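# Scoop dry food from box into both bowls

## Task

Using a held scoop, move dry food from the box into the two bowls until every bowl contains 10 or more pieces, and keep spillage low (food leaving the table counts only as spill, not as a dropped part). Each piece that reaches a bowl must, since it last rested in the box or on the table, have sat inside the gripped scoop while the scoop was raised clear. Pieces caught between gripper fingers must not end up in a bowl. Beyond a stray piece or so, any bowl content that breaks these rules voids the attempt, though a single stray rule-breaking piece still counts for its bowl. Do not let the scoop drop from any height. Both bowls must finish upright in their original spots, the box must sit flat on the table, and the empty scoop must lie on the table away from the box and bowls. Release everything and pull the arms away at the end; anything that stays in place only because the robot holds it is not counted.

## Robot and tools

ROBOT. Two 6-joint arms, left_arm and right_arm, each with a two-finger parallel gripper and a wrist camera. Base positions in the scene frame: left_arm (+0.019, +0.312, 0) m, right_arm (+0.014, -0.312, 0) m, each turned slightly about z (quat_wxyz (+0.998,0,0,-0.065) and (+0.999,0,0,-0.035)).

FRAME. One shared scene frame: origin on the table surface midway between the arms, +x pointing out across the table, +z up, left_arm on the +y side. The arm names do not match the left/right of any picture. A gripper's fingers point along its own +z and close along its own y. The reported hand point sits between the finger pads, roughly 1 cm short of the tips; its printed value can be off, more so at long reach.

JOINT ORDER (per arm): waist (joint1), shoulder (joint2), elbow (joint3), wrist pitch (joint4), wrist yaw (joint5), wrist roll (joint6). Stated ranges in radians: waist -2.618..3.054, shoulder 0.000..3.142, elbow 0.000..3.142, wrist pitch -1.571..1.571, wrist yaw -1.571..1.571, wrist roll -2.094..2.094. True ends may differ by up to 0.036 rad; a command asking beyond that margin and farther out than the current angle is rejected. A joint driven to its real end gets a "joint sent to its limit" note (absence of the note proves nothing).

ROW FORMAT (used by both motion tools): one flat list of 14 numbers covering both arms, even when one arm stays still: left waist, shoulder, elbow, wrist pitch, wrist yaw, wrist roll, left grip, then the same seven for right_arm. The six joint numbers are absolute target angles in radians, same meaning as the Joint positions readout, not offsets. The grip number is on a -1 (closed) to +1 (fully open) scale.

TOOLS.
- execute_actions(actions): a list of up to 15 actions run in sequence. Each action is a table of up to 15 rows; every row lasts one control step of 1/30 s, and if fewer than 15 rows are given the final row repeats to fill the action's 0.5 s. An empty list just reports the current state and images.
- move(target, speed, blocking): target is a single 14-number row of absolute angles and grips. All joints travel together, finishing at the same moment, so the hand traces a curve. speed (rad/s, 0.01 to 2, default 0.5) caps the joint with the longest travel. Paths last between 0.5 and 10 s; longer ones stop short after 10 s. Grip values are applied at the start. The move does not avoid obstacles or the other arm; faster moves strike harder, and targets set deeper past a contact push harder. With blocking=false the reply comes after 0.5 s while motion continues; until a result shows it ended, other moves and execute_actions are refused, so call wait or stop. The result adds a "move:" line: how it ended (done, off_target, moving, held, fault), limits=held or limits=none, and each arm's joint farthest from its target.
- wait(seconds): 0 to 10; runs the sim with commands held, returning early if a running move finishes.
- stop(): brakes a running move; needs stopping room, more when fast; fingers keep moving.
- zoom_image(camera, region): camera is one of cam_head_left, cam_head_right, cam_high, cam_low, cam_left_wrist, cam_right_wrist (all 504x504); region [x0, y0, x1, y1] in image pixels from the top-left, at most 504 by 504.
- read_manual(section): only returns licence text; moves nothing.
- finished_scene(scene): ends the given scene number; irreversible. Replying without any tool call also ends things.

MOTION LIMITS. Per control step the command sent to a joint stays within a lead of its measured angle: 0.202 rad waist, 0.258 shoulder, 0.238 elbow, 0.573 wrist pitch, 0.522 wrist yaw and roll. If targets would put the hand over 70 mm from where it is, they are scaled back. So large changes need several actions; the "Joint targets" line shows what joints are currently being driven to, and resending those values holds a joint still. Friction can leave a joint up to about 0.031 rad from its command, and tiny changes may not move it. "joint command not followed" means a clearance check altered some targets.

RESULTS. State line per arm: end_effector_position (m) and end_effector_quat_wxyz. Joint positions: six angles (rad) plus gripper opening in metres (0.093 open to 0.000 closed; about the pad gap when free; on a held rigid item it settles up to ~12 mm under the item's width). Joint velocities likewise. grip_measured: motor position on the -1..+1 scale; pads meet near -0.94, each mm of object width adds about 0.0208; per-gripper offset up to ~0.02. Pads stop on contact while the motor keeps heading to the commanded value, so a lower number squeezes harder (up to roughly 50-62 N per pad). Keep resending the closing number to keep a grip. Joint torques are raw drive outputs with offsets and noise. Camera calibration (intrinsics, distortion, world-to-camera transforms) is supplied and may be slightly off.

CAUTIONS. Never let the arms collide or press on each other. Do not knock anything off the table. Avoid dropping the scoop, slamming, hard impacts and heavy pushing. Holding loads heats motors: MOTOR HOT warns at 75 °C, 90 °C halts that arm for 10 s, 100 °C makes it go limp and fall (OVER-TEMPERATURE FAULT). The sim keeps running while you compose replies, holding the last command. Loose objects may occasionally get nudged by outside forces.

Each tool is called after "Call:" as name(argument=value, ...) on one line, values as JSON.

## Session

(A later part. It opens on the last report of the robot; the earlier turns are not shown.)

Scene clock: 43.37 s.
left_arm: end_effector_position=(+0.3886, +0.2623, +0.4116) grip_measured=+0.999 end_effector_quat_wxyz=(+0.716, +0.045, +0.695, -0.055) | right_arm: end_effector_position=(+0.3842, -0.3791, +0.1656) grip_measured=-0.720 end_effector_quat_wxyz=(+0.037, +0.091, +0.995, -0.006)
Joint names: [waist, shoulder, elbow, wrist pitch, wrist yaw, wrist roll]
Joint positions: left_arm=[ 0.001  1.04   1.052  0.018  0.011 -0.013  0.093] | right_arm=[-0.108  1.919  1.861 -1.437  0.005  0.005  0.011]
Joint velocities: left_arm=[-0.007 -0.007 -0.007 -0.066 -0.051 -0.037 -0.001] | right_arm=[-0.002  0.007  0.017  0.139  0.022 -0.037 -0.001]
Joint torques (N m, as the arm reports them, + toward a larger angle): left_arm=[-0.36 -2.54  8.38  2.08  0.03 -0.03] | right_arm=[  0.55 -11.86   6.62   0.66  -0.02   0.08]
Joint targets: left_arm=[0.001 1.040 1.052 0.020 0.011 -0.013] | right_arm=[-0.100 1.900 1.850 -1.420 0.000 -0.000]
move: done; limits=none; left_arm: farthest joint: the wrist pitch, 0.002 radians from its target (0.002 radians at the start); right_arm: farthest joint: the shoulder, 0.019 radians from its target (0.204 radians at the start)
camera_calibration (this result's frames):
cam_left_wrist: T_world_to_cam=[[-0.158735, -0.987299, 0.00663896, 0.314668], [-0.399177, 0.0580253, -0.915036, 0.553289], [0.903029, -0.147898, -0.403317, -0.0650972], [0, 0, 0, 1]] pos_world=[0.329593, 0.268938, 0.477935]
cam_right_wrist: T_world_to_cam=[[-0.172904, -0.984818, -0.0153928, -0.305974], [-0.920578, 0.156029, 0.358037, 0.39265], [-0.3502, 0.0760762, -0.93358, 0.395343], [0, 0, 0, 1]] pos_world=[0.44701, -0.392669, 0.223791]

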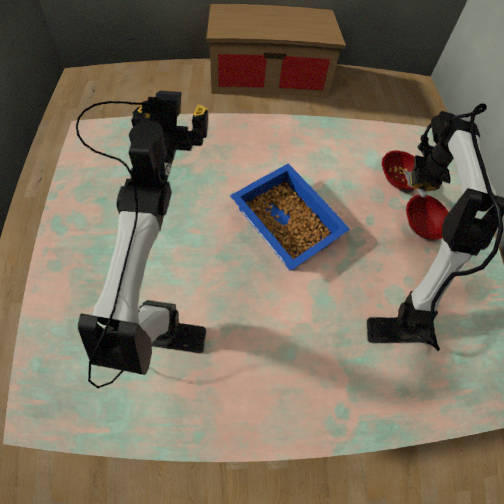

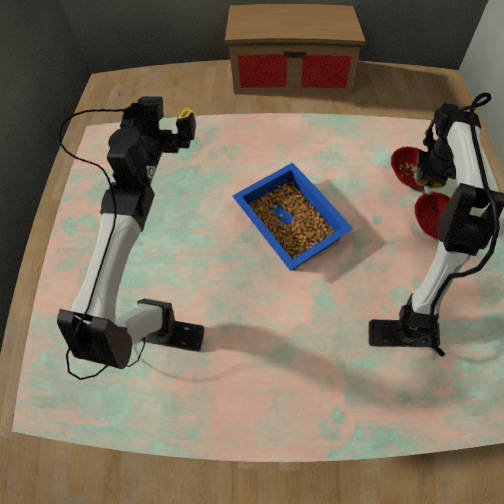

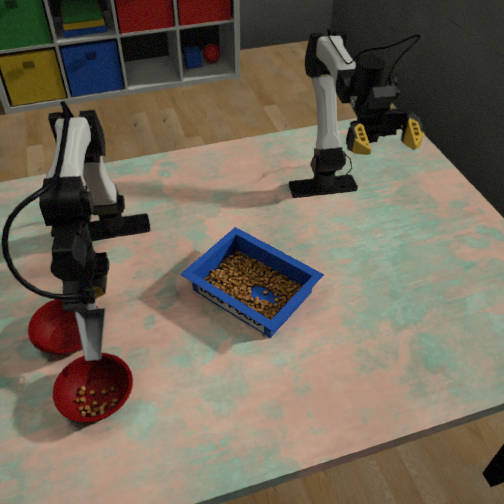

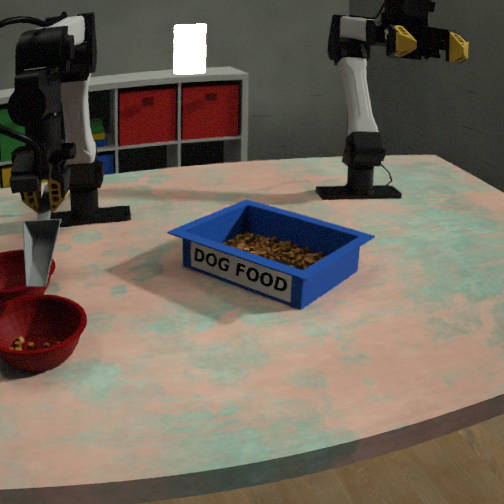

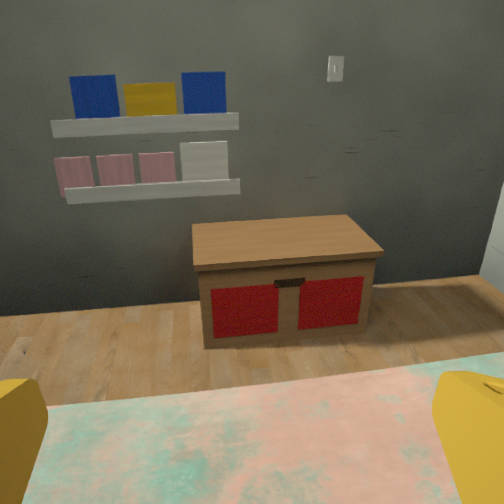

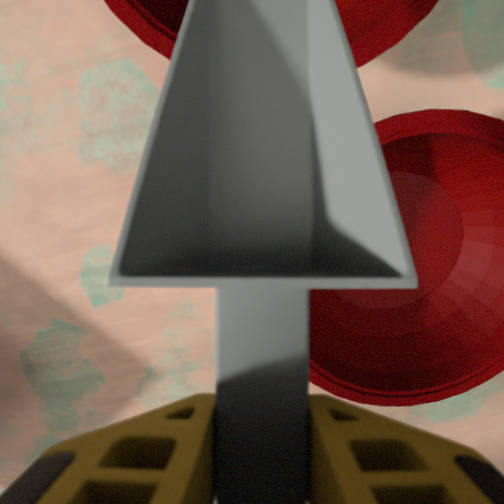

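Call:
move(target=[0.001,1.040,1.052,0.020,0.011,-0.013,1,0.75,1.765,1.70,-1.47,0,0,-0.9], speed=0.8)

Call:
move(target=[0.001,1.040,1.052,0.020,0.011,-0.013,1,0.75,1.8937,1.5784,-1.3187,0,0,-0.9], speed=0.3)

Scene clock: 45.47 s.
left_arm: end_effector_position=(+0.3886, +0.2623, +0.4115) grip_measured=+0.999 end_effector_quat_wxyz=(+0.716, +0.045, +0.695, -0.055) | right_arm: end_effector_position=(+0.2734, -0.1008, +0.1679) grip_measured=-0.720 end_effector_quat_wxyz=(+0.013, -0.332, +0.943, +0.004)
Joint names: [waist, shoulder, elbow, wrist pitch, wrist yaw, wrist roll]
Joint positions: left_arm=[ 0.001  1.04   1.052  0.018  0.011 -0.013  0.093] | right_arm=[ 0.752  1.795  1.711 -1.46   0.001  0.005  0.011]
Joint velocities: left_arm=[-0.002 -0.007  0.002 -0.007 -0.022  0.022  0.001] | right_arm=[ 0.007 -0.012  0.002 -0.022  0.022  0.022  0.   ]
Joint torques (N m, as the arm reports them, + toward a larger angle): left_arm=[-0.36 -2.53  8.39  2.08  0.02 -0.03] | right_arm=[ -0.22 -11.21   6.48   0.33   0.02   0.09]
Joint targets: left_arm=[0.001 1.040 1.052 0.020 0.011 -0.013] | right_arm=[0.750 1.765 1.700 -1.470 0.000 0.000]
move: off_target (right_arm); limits=none; left_arm: farthest joint: the wrist pitch, 0.002 radians from its target (0.002 radians at the start); right_arm: farthest joint: the shoulder, 0.030 radians from its target (0.154 radians at the start)
camera_calibration (this result's frames):
cam_left_wrist: T_world_to_cam=[[-0.158732, -0.987299, 0.00665031, 0.314663], [-0.399523, 0.0580704, -0.914882, 0.553265], [0.902876, -0.147878, -0.403666, -0.0649393], [0, 0, 0, 1]] pos_world=[0.329621, 0.268935, 0.477866]
cam_right_wrist: T_world_to_cam=[[0.633468, -0.773508, -0.0201234, -0.249453], [-0.703089, -0.586268, 0.402438, 0.104628], [-0.323087, -0.240783, -0.915226, 0.295072], [0, 0, 0, 1]] pos_world=[0.326917, -0.0605657, 0.222932]

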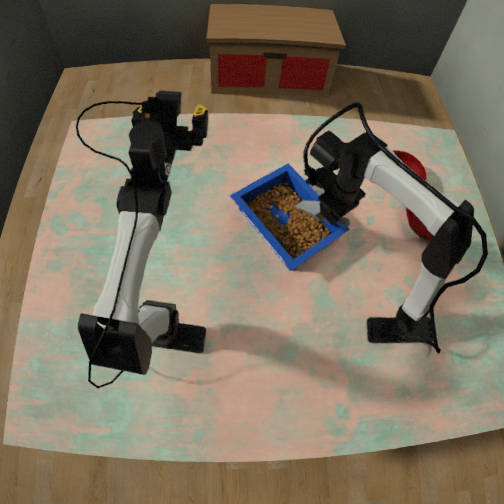

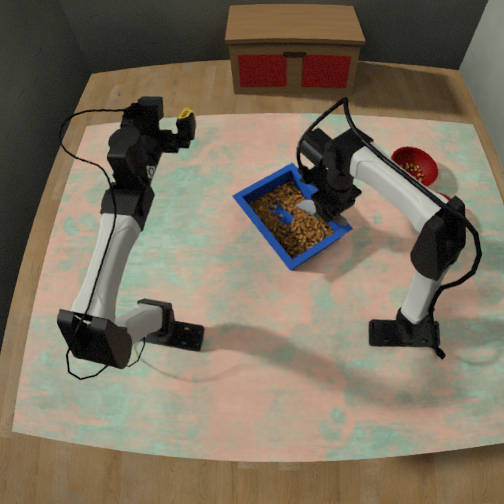

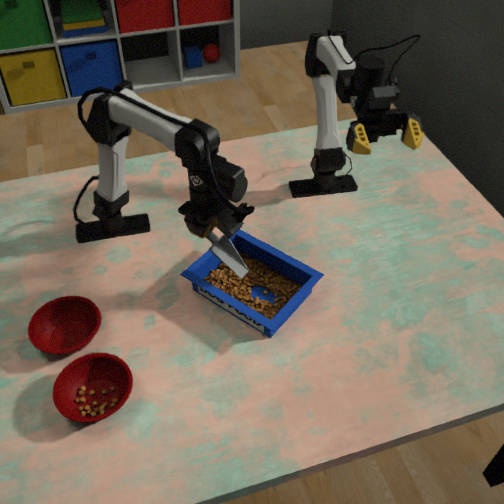

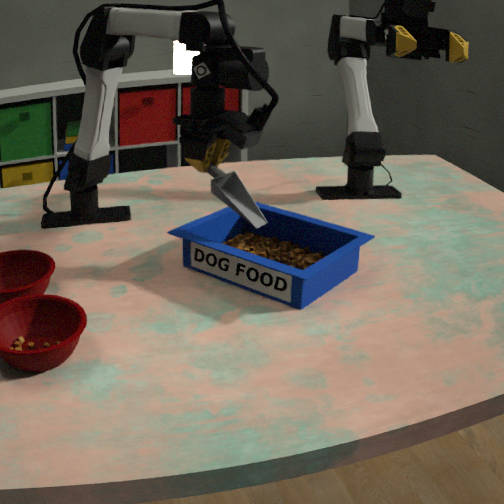

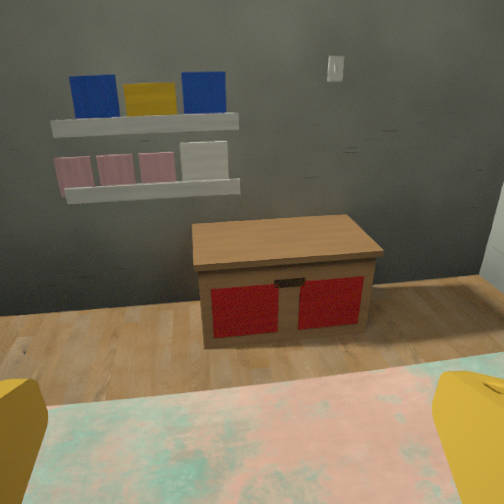

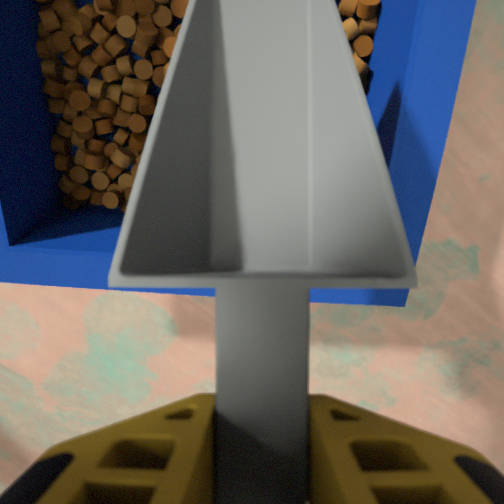

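Scene clock: 46.50 s.
left_arm: end_effector_position=(+0.3886, +0.2623, +0.4115) grip_measured=+0.999 end_effector_quat_wxyz=(+0.716, +0.045, +0.695, -0.055) | right_arm: end_effector_position=(+0.2766, -0.0982, +0.1064) grip_measured=-0.720 end_effector_quat_wxyz=(-0.031, -0.332, +0.943, -0.011)
Joint names: [waist, shoulder, elbow, wrist pitch, wrist yaw, wrist roll]
Joint positions: left_arm=[ 0.001  1.04   1.052  0.018  0.011 -0.013  0.093] | right_arm=[ 0.752  1.89   1.586 -1.333  0.001  0.005  0.011]
Joint velocities: left_arm=[-0.012 -0.002  0.007 -0.007 -0.007 -0.066 -0.001] | right_arm=[ 0.007  0.002 -0.007  0.022  0.095  0.051 -0.   ]
Joint torques (N m, as the arm reports them, + toward a larger angle): left_arm=[-0.35 -2.55  8.38  2.09  0.03 -0.03] | right_arm=[-0.14 -9.4   6.63  0.34  0.03  0.08]
Joint targets: left_arm=[0.001 1.040 1.052 0.020 0.011 -0.013] | right_arm=[0.750 1.894 1.579 -1.319 -0.000 -0.000]
move: done; limits=none; left_arm: farthest joint: the wrist pitch, 0.002 radians from its target (0.002 radians at the start); right_arm: farthest joint: the wrist pitch, 0.014 radians from its target (0.141 radians at the start)
camera_calibration (this result's frames):
cam_left_wrist: T_world_to_cam=[[-0.158732, -0.987299, 0.00665031, 0.314663], [-0.399523, 0.0580704, -0.914882, 0.553265], [0.902876, -0.147878, -0.403666, -0.0649393], [0, 0, 0, 1]] pos_world=[0.329621, 0.268935, 0.477866]
cam_right_wrist: T_world_to_cam=[[0.632004, -0.774697, -0.020369, -0.250392], [-0.670991, -0.560172, 0.485776, 0.118036], [-0.38774, -0.293345, -0.873846, 0.248754], [0, 0, 0, 1]] pos_world=[0.333902, -0.054887, 0.154933]

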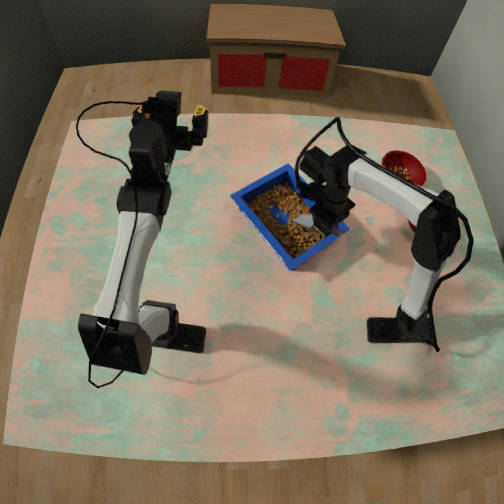

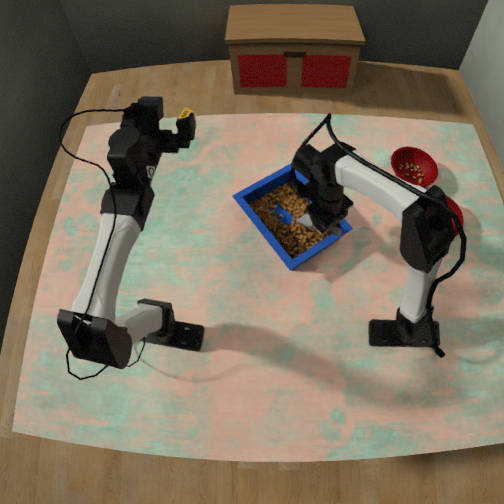

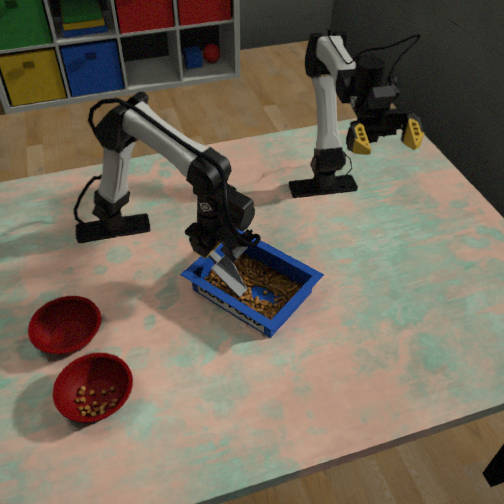

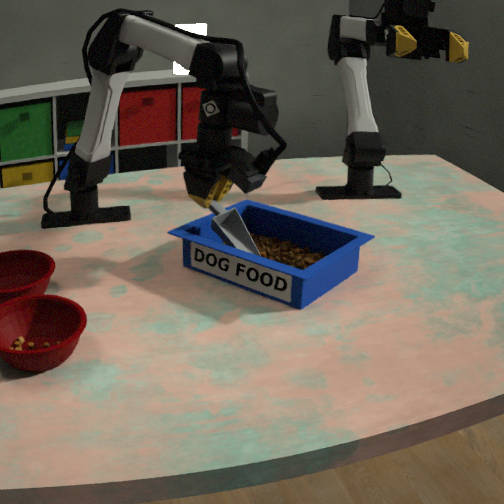

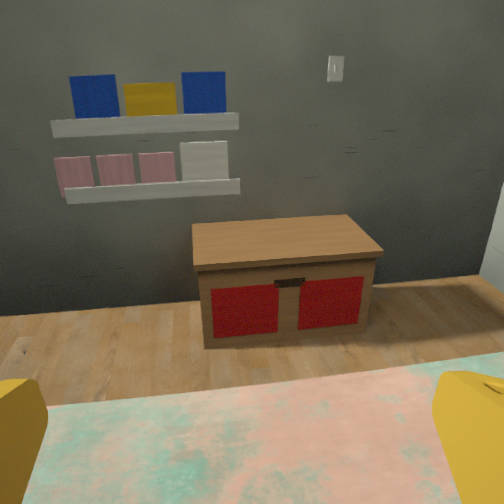

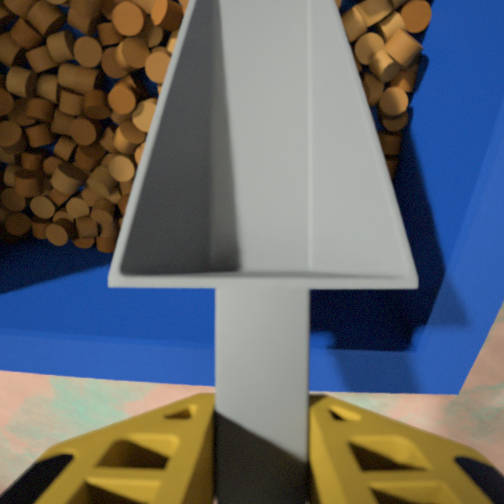

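Call:
move(target=[0.001,1.040,1.052,0.020,0.011,-0.013,1,0.75,1.89,1.50,-1.165,0,0,-0.9], speed=0.25)

Call:
move(target=[0.001,1.040,1.052,0.020,0.011,-0.013,1,0.75,1.91,1.448,-0.98,0,0,-0.9], speed=0.25)

Call:
move(target=[0.001,1.040,1.052,0.020,0.011,-0.013,1,0.75,1.958,1.445,-0.815,0,0,-0.9], speed=0.25)

Scene clock: 50.57 s.
left_arm: end_effector_position=(+0.3886, +0.2623, +0.4115) grip_measured=+0.999 end_effector_quat_wxyz=(+0.716, +0.045, +0.695, -0.055) | right_arm: end_effector_position=(+0.2906, -0.0869, +0.0882) grip_measured=-0.720 end_effector_quat_wxyz=(+0.007, -0.333, +0.943, +0.002)
Joint names: [waist, shoulder, elbow, wrist pitch, wrist yaw, wrist roll]
Joint positions: left_arm=[ 0.001  1.04   1.052  0.018  0.011 -0.013  0.093] | right_arm=[ 0.752  1.89   1.516 -1.181  0.001  0.005  0.011]
Joint velocities: left_arm=[-0.007  0.002  0.002 -0.081  0.007 -0.022 -0.001] | right_arm=[-0.012 -0.007 -0.017 -0.007 -0.007  0.007 -0.   ]
Joint torques (N m, as the arm reports them, + toward a larger angle): left_arm=[-0.35 -2.54  8.39  2.09  0.03 -0.03] | right_arm=[-0.22 -9.79  6.08  0.57  0.03  0.08]
Joint targets: left_arm=[0.001 1.040 1.052 0.020 0.011 -0.013] | right_arm=[0.750 1.890 1.500 -1.165 -0.000 -0.000]
move: done; limits=none; left_arm: farthest joint: the wrist pitch, 0.002 radians from its target (0.002 radians at the start); right_arm: farthest joint: the elbow, 0.016 radians from its target (0.086 radians at the start)
camera_calibration (this result's frames):
cam_left_wrist: T_world_to_cam=[[-0.158732, -0.987299, 0.00665031, 0.314663], [-0.399523, 0.0580704, -0.914882, 0.553265], [0.902876, -0.147878, -0.403666, -0.0649393], [0, 0, 0, 1]] pos_world=[0.329621, 0.268935, 0.477866]
cam_right_wrist: T_world_to_cam=[[0.633578, -0.773416, -0.0201584, -0.251158], [-0.699125, -0.58349, 0.413235, 0.155099], [-0.331365, -0.247723, -0.910401, 0.232366], [0, 0, 0, 1]] pos_world=[0.34456, -0.0461884, 0.142391]

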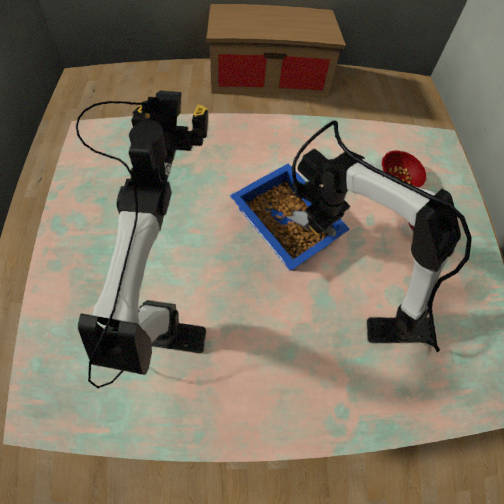

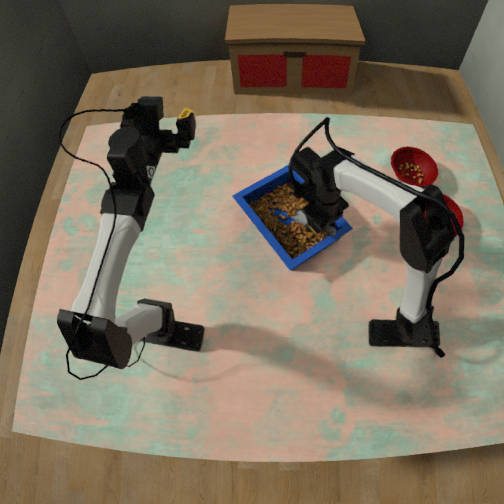

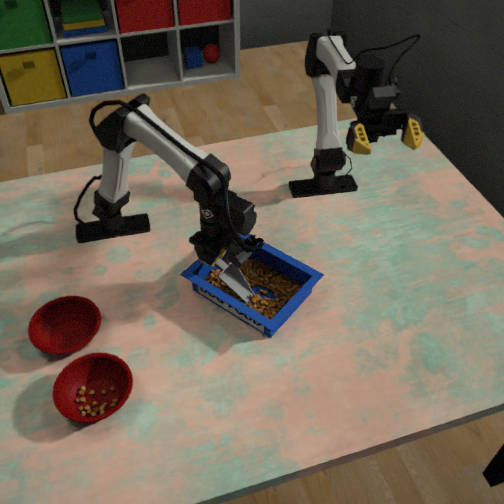

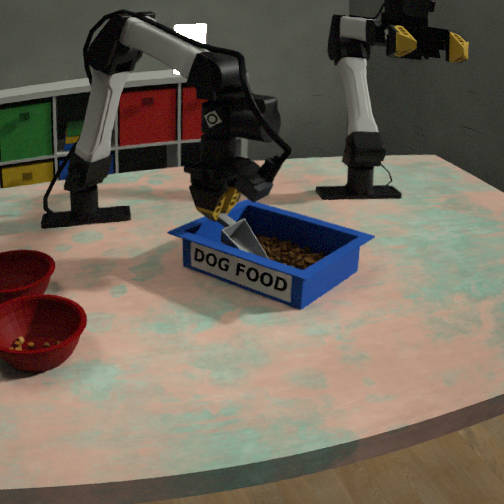

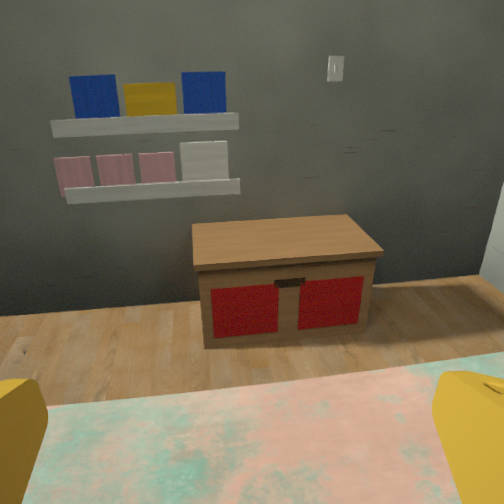

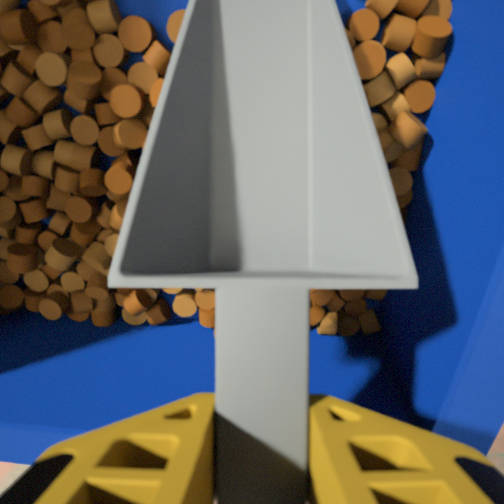

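Scene clock: 52.00 s.
left_arm: end_effector_position=(+0.3886, +0.2623, +0.4115) grip_measured=+0.999 end_effector_quat_wxyz=(+0.716, +0.045, +0.695, -0.055) | right_arm: end_effector_position=(+0.3121, -0.0694, +0.0764) grip_measured=-0.720 end_effector_quat_wxyz=(+0.066, -0.332, +0.941, +0.023)
Joint names: [waist, shoulder, elbow, wrist pitch, wrist yaw, wrist roll]
Joint positions: left_arm=[ 0.001  1.04   1.052  0.018  0.011 -0.013  0.093] | right_arm=[ 0.752  1.89   1.459 -1.     0.001  0.005  0.011]
Joint velocities: left_arm=[-0.012 -0.022 -0.012  0.007 -0.066  0.007 -0.001] | right_arm=[ 0.002 -0.012 -0.002 -0.037  0.007  0.022 -0.   ]
Joint torques (N m, as the arm reports them, + toward a larger angle): left_arm=[-0.36 -2.53  8.37  2.09  0.02 -0.03] | right_arm=[-0.15 -8.3   6.72  0.84  0.01  0.09]
Joint targets: left_arm=[0.001 1.040 1.052 0.020 0.011 -0.013] | right_arm=[0.750 1.910 1.448 -0.980 -0.000 -0.000]
move: done; limits=none; left_arm: farthest joint: the wrist pitch, 0.002 radians from its target (0.002 radians at the start); right_arm: farthest joint: the shoulder, 0.020 radians from its target (0.020 radians at the start)
camera_calibration (this result's frames):
cam_left_wrist: T_world_to_cam=[[-0.158732, -0.987299, 0.00665031, 0.314663], [-0.399523, 0.0580704, -0.914882, 0.553265], [0.902876, -0.147878, -0.403666, -0.0649393], [0, 0, 0, 1]] pos_world=[0.329621, 0.268935, 0.477866]
cam_right_wrist: T_world_to_cam=[[0.635501, -0.771852, -0.0195385, -0.252039], [-0.73353, -0.61146, 0.296734, 0.202994], [-0.240982, -0.174243, -0.95476, 0.213395], [0, 0, 0, 1]] pos_world=[0.360498, -0.0332313, 0.138581]

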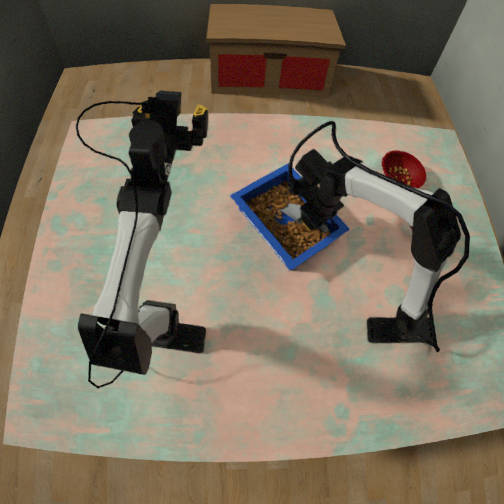

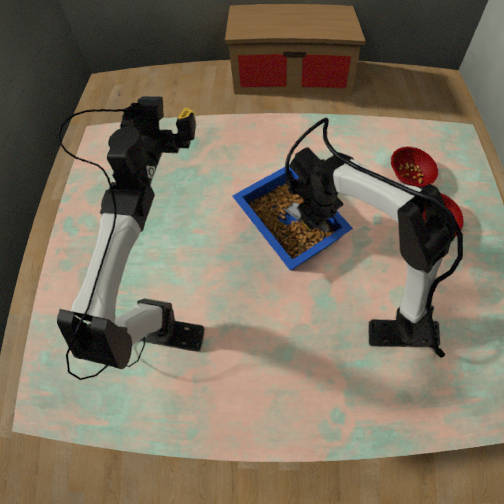

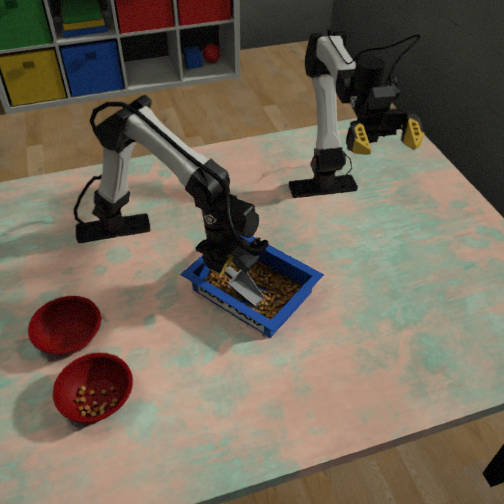

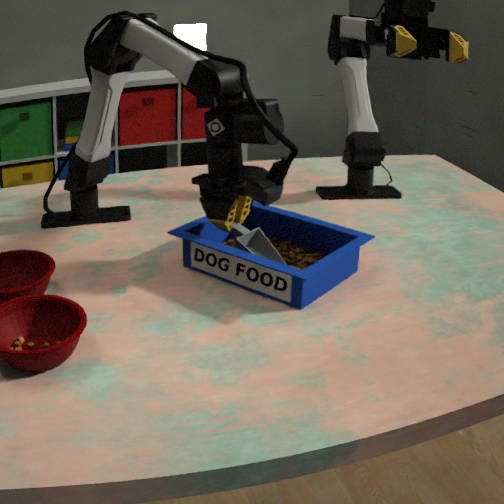

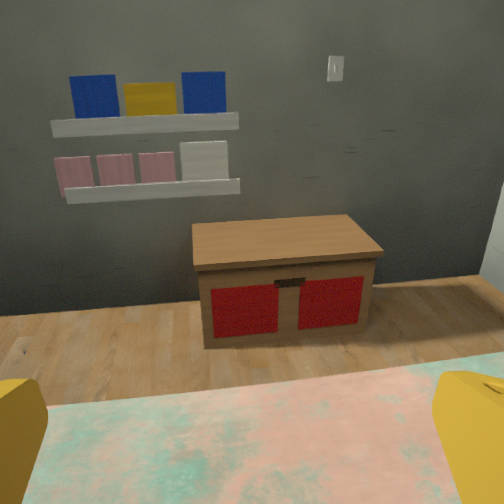

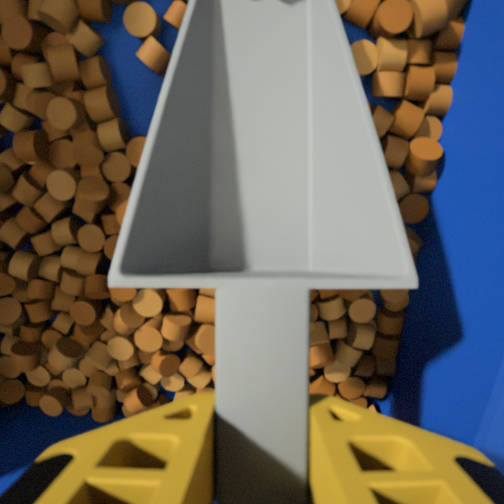

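Scene clock: 53.23 s.
left_arm: end_effector_position=(+0.3886, +0.2623, +0.4115) grip_measured=+0.999 end_effector_quat_wxyz=(+0.716, +0.045, +0.695, -0.055) | right_arm: end_effector_position=(+0.3402, -0.0465, +0.0634) grip_measured=-0.720 end_effector_quat_wxyz=(+0.117, -0.330, +0.936, +0.041)
Joint names: [waist, shoulder, elbow, wrist pitch, wrist yaw, wrist roll]
Joint positions: left_arm=[ 0.001  1.04   1.052  0.018  0.011 -0.013  0.093] | right_arm=[ 0.752  1.943  1.459 -0.838  0.001  0.005  0.011]
Joint velocities: left_arm=[-0.002 -0.007 -0.027 -0.037 -0.051  0.022  0.   ] | right_arm=[-0.002 -0.017 -0.007 -0.037 -0.037  0.007 -0.001]
Joint torques (N m, as the arm reports them, + toward a larger angle): left_arm=[-0.33 -2.53  8.39  2.09  0.02 -0.03] | right_arm=[-0.24 -9.51  6.62  1.06  0.    0.09]
Joint targets: left_arm=[0.001 1.040 1.052 0.020 0.011 -0.013] | right_arm=[0.750 1.958 1.445 -0.815 -0.000 -0.000]
move: off_target (right_arm); limits=none; left_arm: farthest joint: the wrist pitch, 0.002 radians from its target (0.002 radians at the start); right_arm: farthest joint: the wrist pitch, 0.023 radians from its target (0.185 radians at the start)
camera_calibration (this result's frames):
cam_left_wrist: T_world_to_cam=[[-0.158732, -0.987299, 0.00665031, 0.314663], [-0.399523, 0.0580704, -0.914882, 0.553265], [0.902876, -0.147878, -0.403666, -0.0649393], [0, 0, 0, 1]] pos_world=[0.329621, 0.268935, 0.477866]
cam_right_wrist: T_world_to_cam=[[0.637112, -0.770543, -0.0187532, -0.253054], [-0.754081, -0.628168, 0.191745, 0.25427], [-0.159528, -0.108022, -0.981266, 0.188787], [0, 0, 0, 1]] pos_world=[0.383081, -0.0148716, 0.13175]

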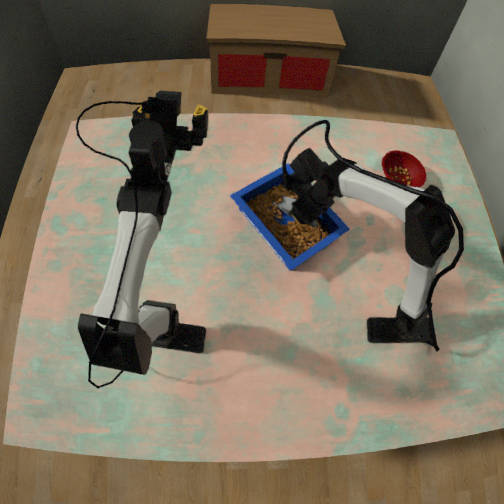

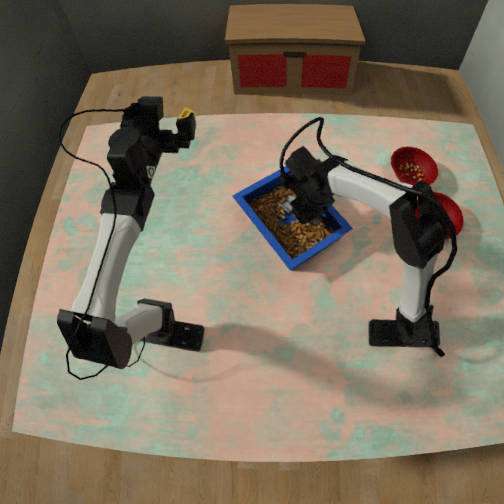

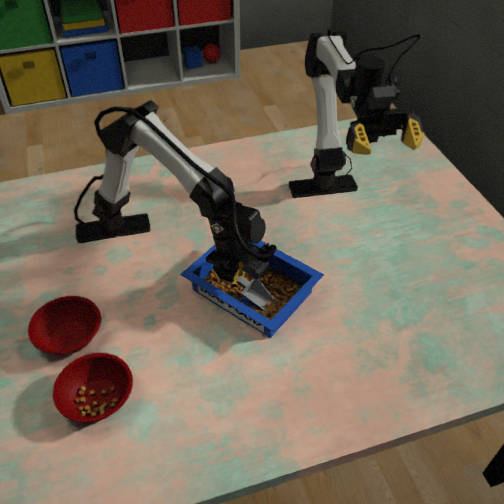

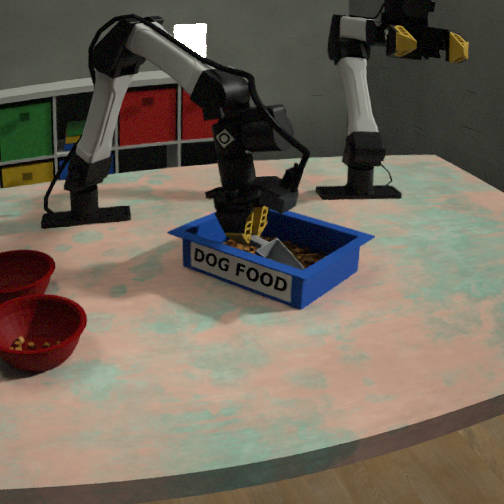

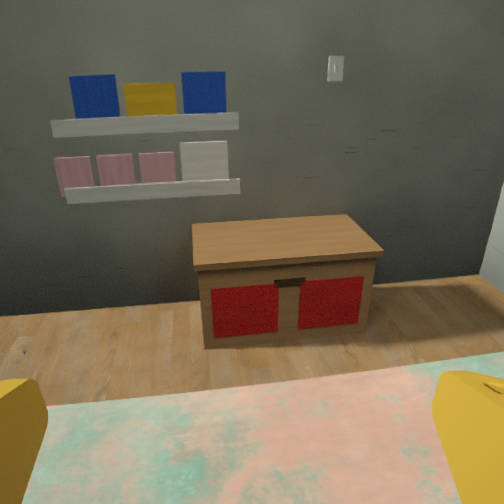

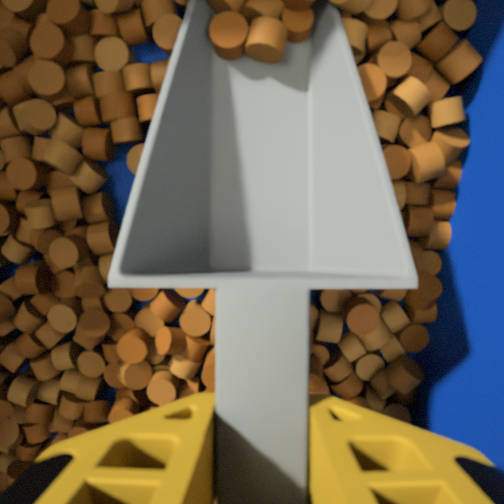

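Call:
move(target=[0.001,1.040,1.052,0.020,0.011,-0.013,1,0.75,1.765,1.147,-0.44,0,0,-0.9], speed=0.35)

Call:
move(target=[0.001,1.040,1.052,0.020,0.011,-0.013,1,0.75,1.345,0.77,-0.06,0,0,-0.9], speed=0.4)

Scene clock: 55.80 s.
left_arm: end_effector_position=(+0.3886, +0.2623, +0.4114) grip_measured=+0.999 end_effector_quat_wxyz=(+0.715, +0.045, +0.695, -0.055) | right_arm: end_effector_position=(+0.3359, -0.0500, +0.0524) grip_measured=-0.720 end_effector_quat_wxyz=(+0.206, -0.324, +0.920, +0.073)
Joint names: [waist, shoulder, elbow, wrist pitch, wrist yaw, wrist roll]
Joint positions: left_arm=[ 0.001  1.04   1.052  0.017  0.011 -0.013  0.093] | right_arm=[ 0.752  1.798  1.154 -0.485  0.001  0.005  0.011]
Joint velocities: left_arm=[ 0.002  0.012 -0.007  0.007 -0.11  -0.066  0.001] | right_arm=[-0.002 -0.007 -0.002  0.037 -0.007  0.037 -0.   ]
Joint torques (N m, as the arm reports them, + toward a larger angle): left_arm=[-0.34 -2.54  8.39  2.09  0.03 -0.03] | right_arm=[ -0.23 -12.02   7.33   1.67   0.02   0.11]
Joint targets: left_arm=[0.001 1.040 1.052 0.020 0.011 -0.013] | right_arm=[0.750 1.765 1.147 -0.440 -0.000 -0.000]
move: off_target (right_arm); limits=none; left_arm: farthest joint: the wrist pitch, 0.003 radians from its target (0.002 radians at the start); right_arm: farthest joint: the wrist pitch, 0.045 radians from its target (0.397 radians at the start)
camera_calibration (this result's frames):
cam_left_wrist: T_world_to_cam=[[-0.15873, -0.9873, 0.00666167, 0.314658], [-0.399869, 0.0581155, -0.914728, 0.55324], [0.902724, -0.147858, -0.404015, -0.0647815], [0, 0, 0, 1]] pos_world=[0.329649, 0.268931, 0.477796]
cam_right_wrist: T_world_to_cam=[[0.639785, -0.76837, -0.0168168, -0.254103], [-0.76848, -0.639874, -0.000073246, 0.265225], [-0.0107043, 0.0129702, -0.999859, 0.134033], [0, 0, 0, 1]] pos_world=[0.367827, -0.0272731, 0.12976]

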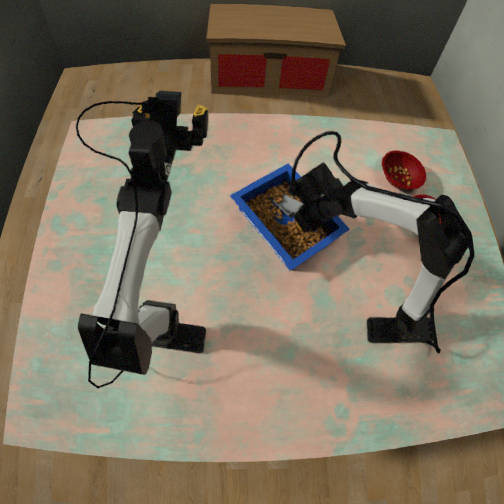

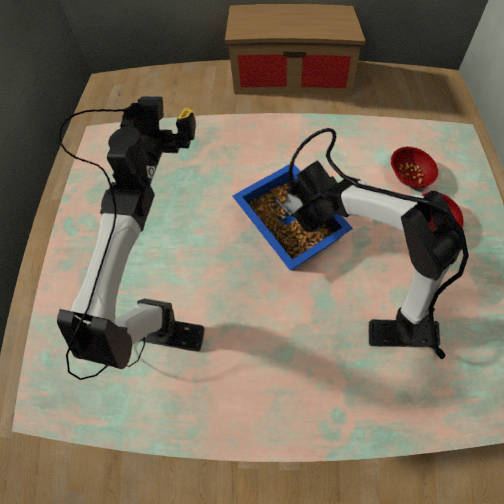

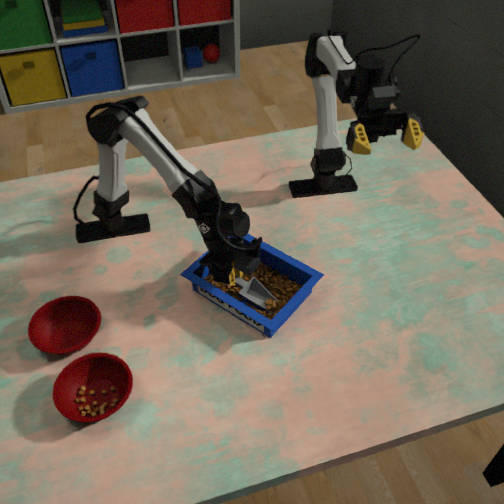

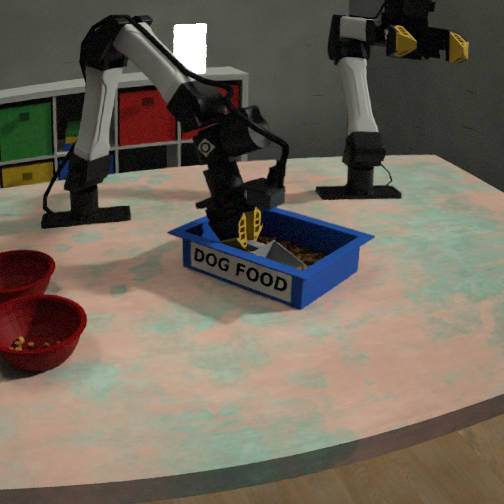

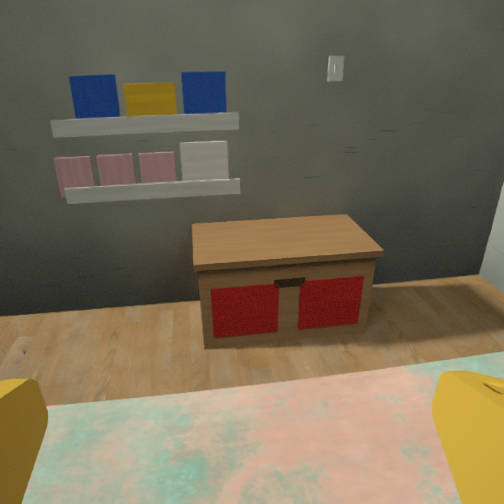

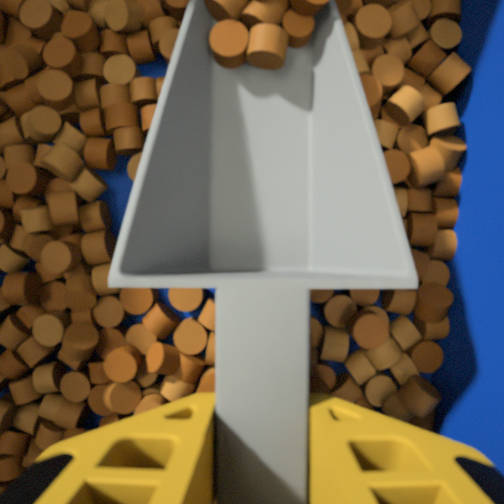

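Scene clock: 57.63 s.
left_arm: end_effector_position=(+0.3886, +0.2623, +0.4114) grip_measured=+0.999 end_effector_quat_wxyz=(+0.715, +0.045, +0.695, -0.055) | right_arm: end_effector_position=(+0.3183, -0.0643, +0.1320) grip_measured=-0.720 end_effector_quat_wxyz=(+0.403, -0.300, +0.852, +0.144)
Joint names: [waist, shoulder, elbow, wrist pitch, wrist yaw, wrist roll]
Joint positions: left_arm=[ 0.001  1.04   1.052  0.017  0.011 -0.013  0.093] | right_arm=[ 0.752  1.372  0.78  -0.094  0.001  0.005  0.011]
Joint velocities: left_arm=[ 0.002 -0.017 -0.002 -0.051  0.022  0.066  0.   ] | right_arm=[-0.012 -0.007  0.007  0.051 -0.037 -0.007 -0.   ]
Joint torques (N m, as the arm reports them, + toward a larger angle): left_arm=[-0.35 -2.55  8.38  2.09  0.02 -0.03] | right_arm=[-0.18 -7.83  7.9   2.16  0.    0.13]
Joint targets: left_arm=[0.001 1.040 1.052 0.020 0.011 -0.013] | right_arm=[0.750 1.345 0.770 -0.060 0.000 0.000]
move: off_target (right_arm); limits=none; left_arm: farthest joint: the wrist pitch, 0.003 radians from its target (0.003 radians at the start); right_arm: farthest joint: the wrist pitch, 0.034 radians from its target (0.425 radians at the start)
camera_calibration (this result's frames):
cam_left_wrist: T_world_to_cam=[[-0.15873, -0.9873, 0.00666167, 0.314658], [-0.399869, 0.0581155, -0.914728, 0.55324], [0.902724, -0.147858, -0.404015, -0.0647815], [0, 0, 0, 1]] pos_world=[0.329649, 0.268931, 0.477796]
cam_right_wrist: T_world_to_cam=[[0.644505, -0.764533, -0.0101568, -0.254634], [-0.693342, -0.578788, -0.429281, 0.279218], [0.322321, 0.283716, -0.903114, 0.112247], [0, 0, 0, 1]] pos_world=[0.321527, -0.0649143, 0.218649]

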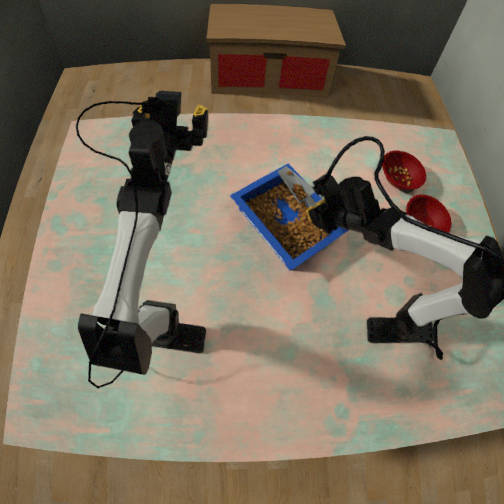

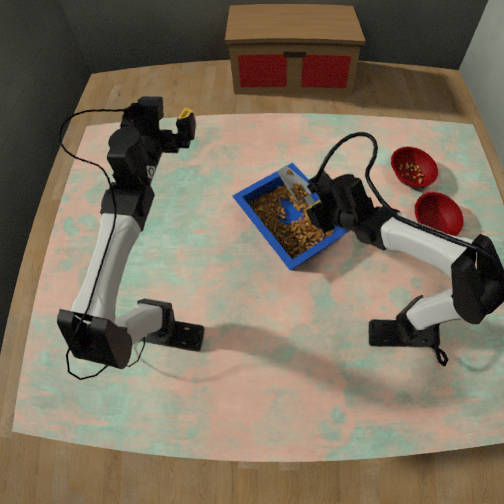

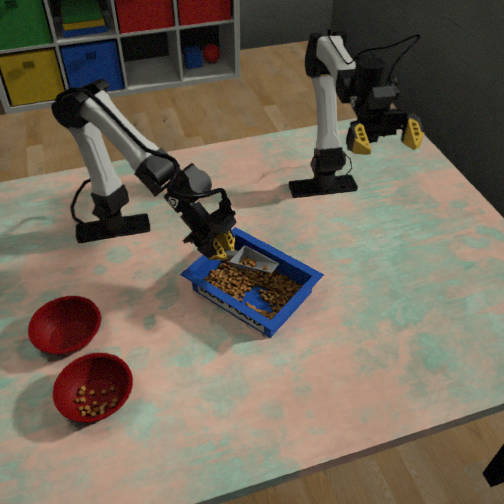

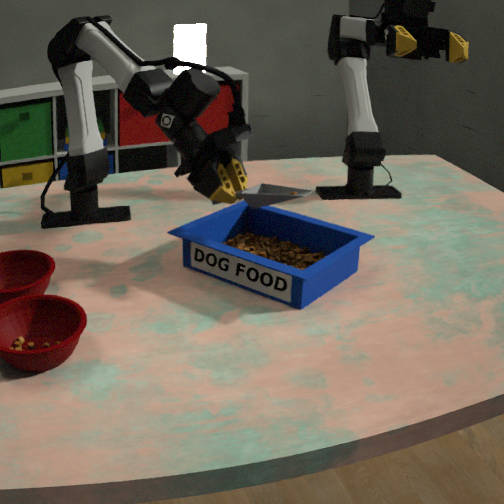

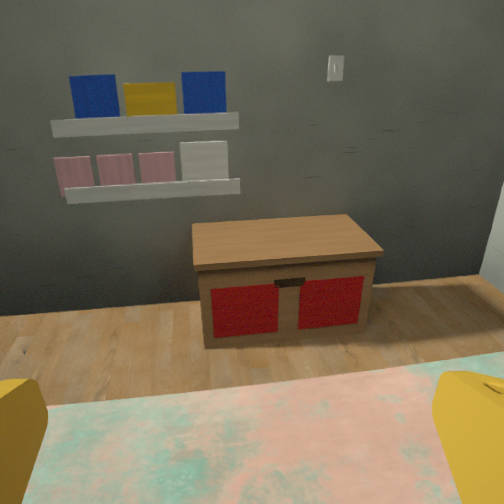

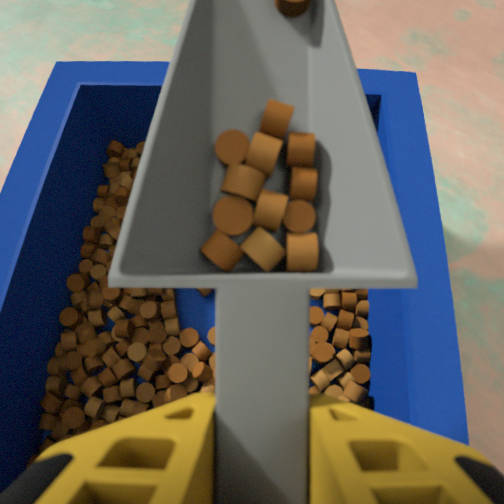

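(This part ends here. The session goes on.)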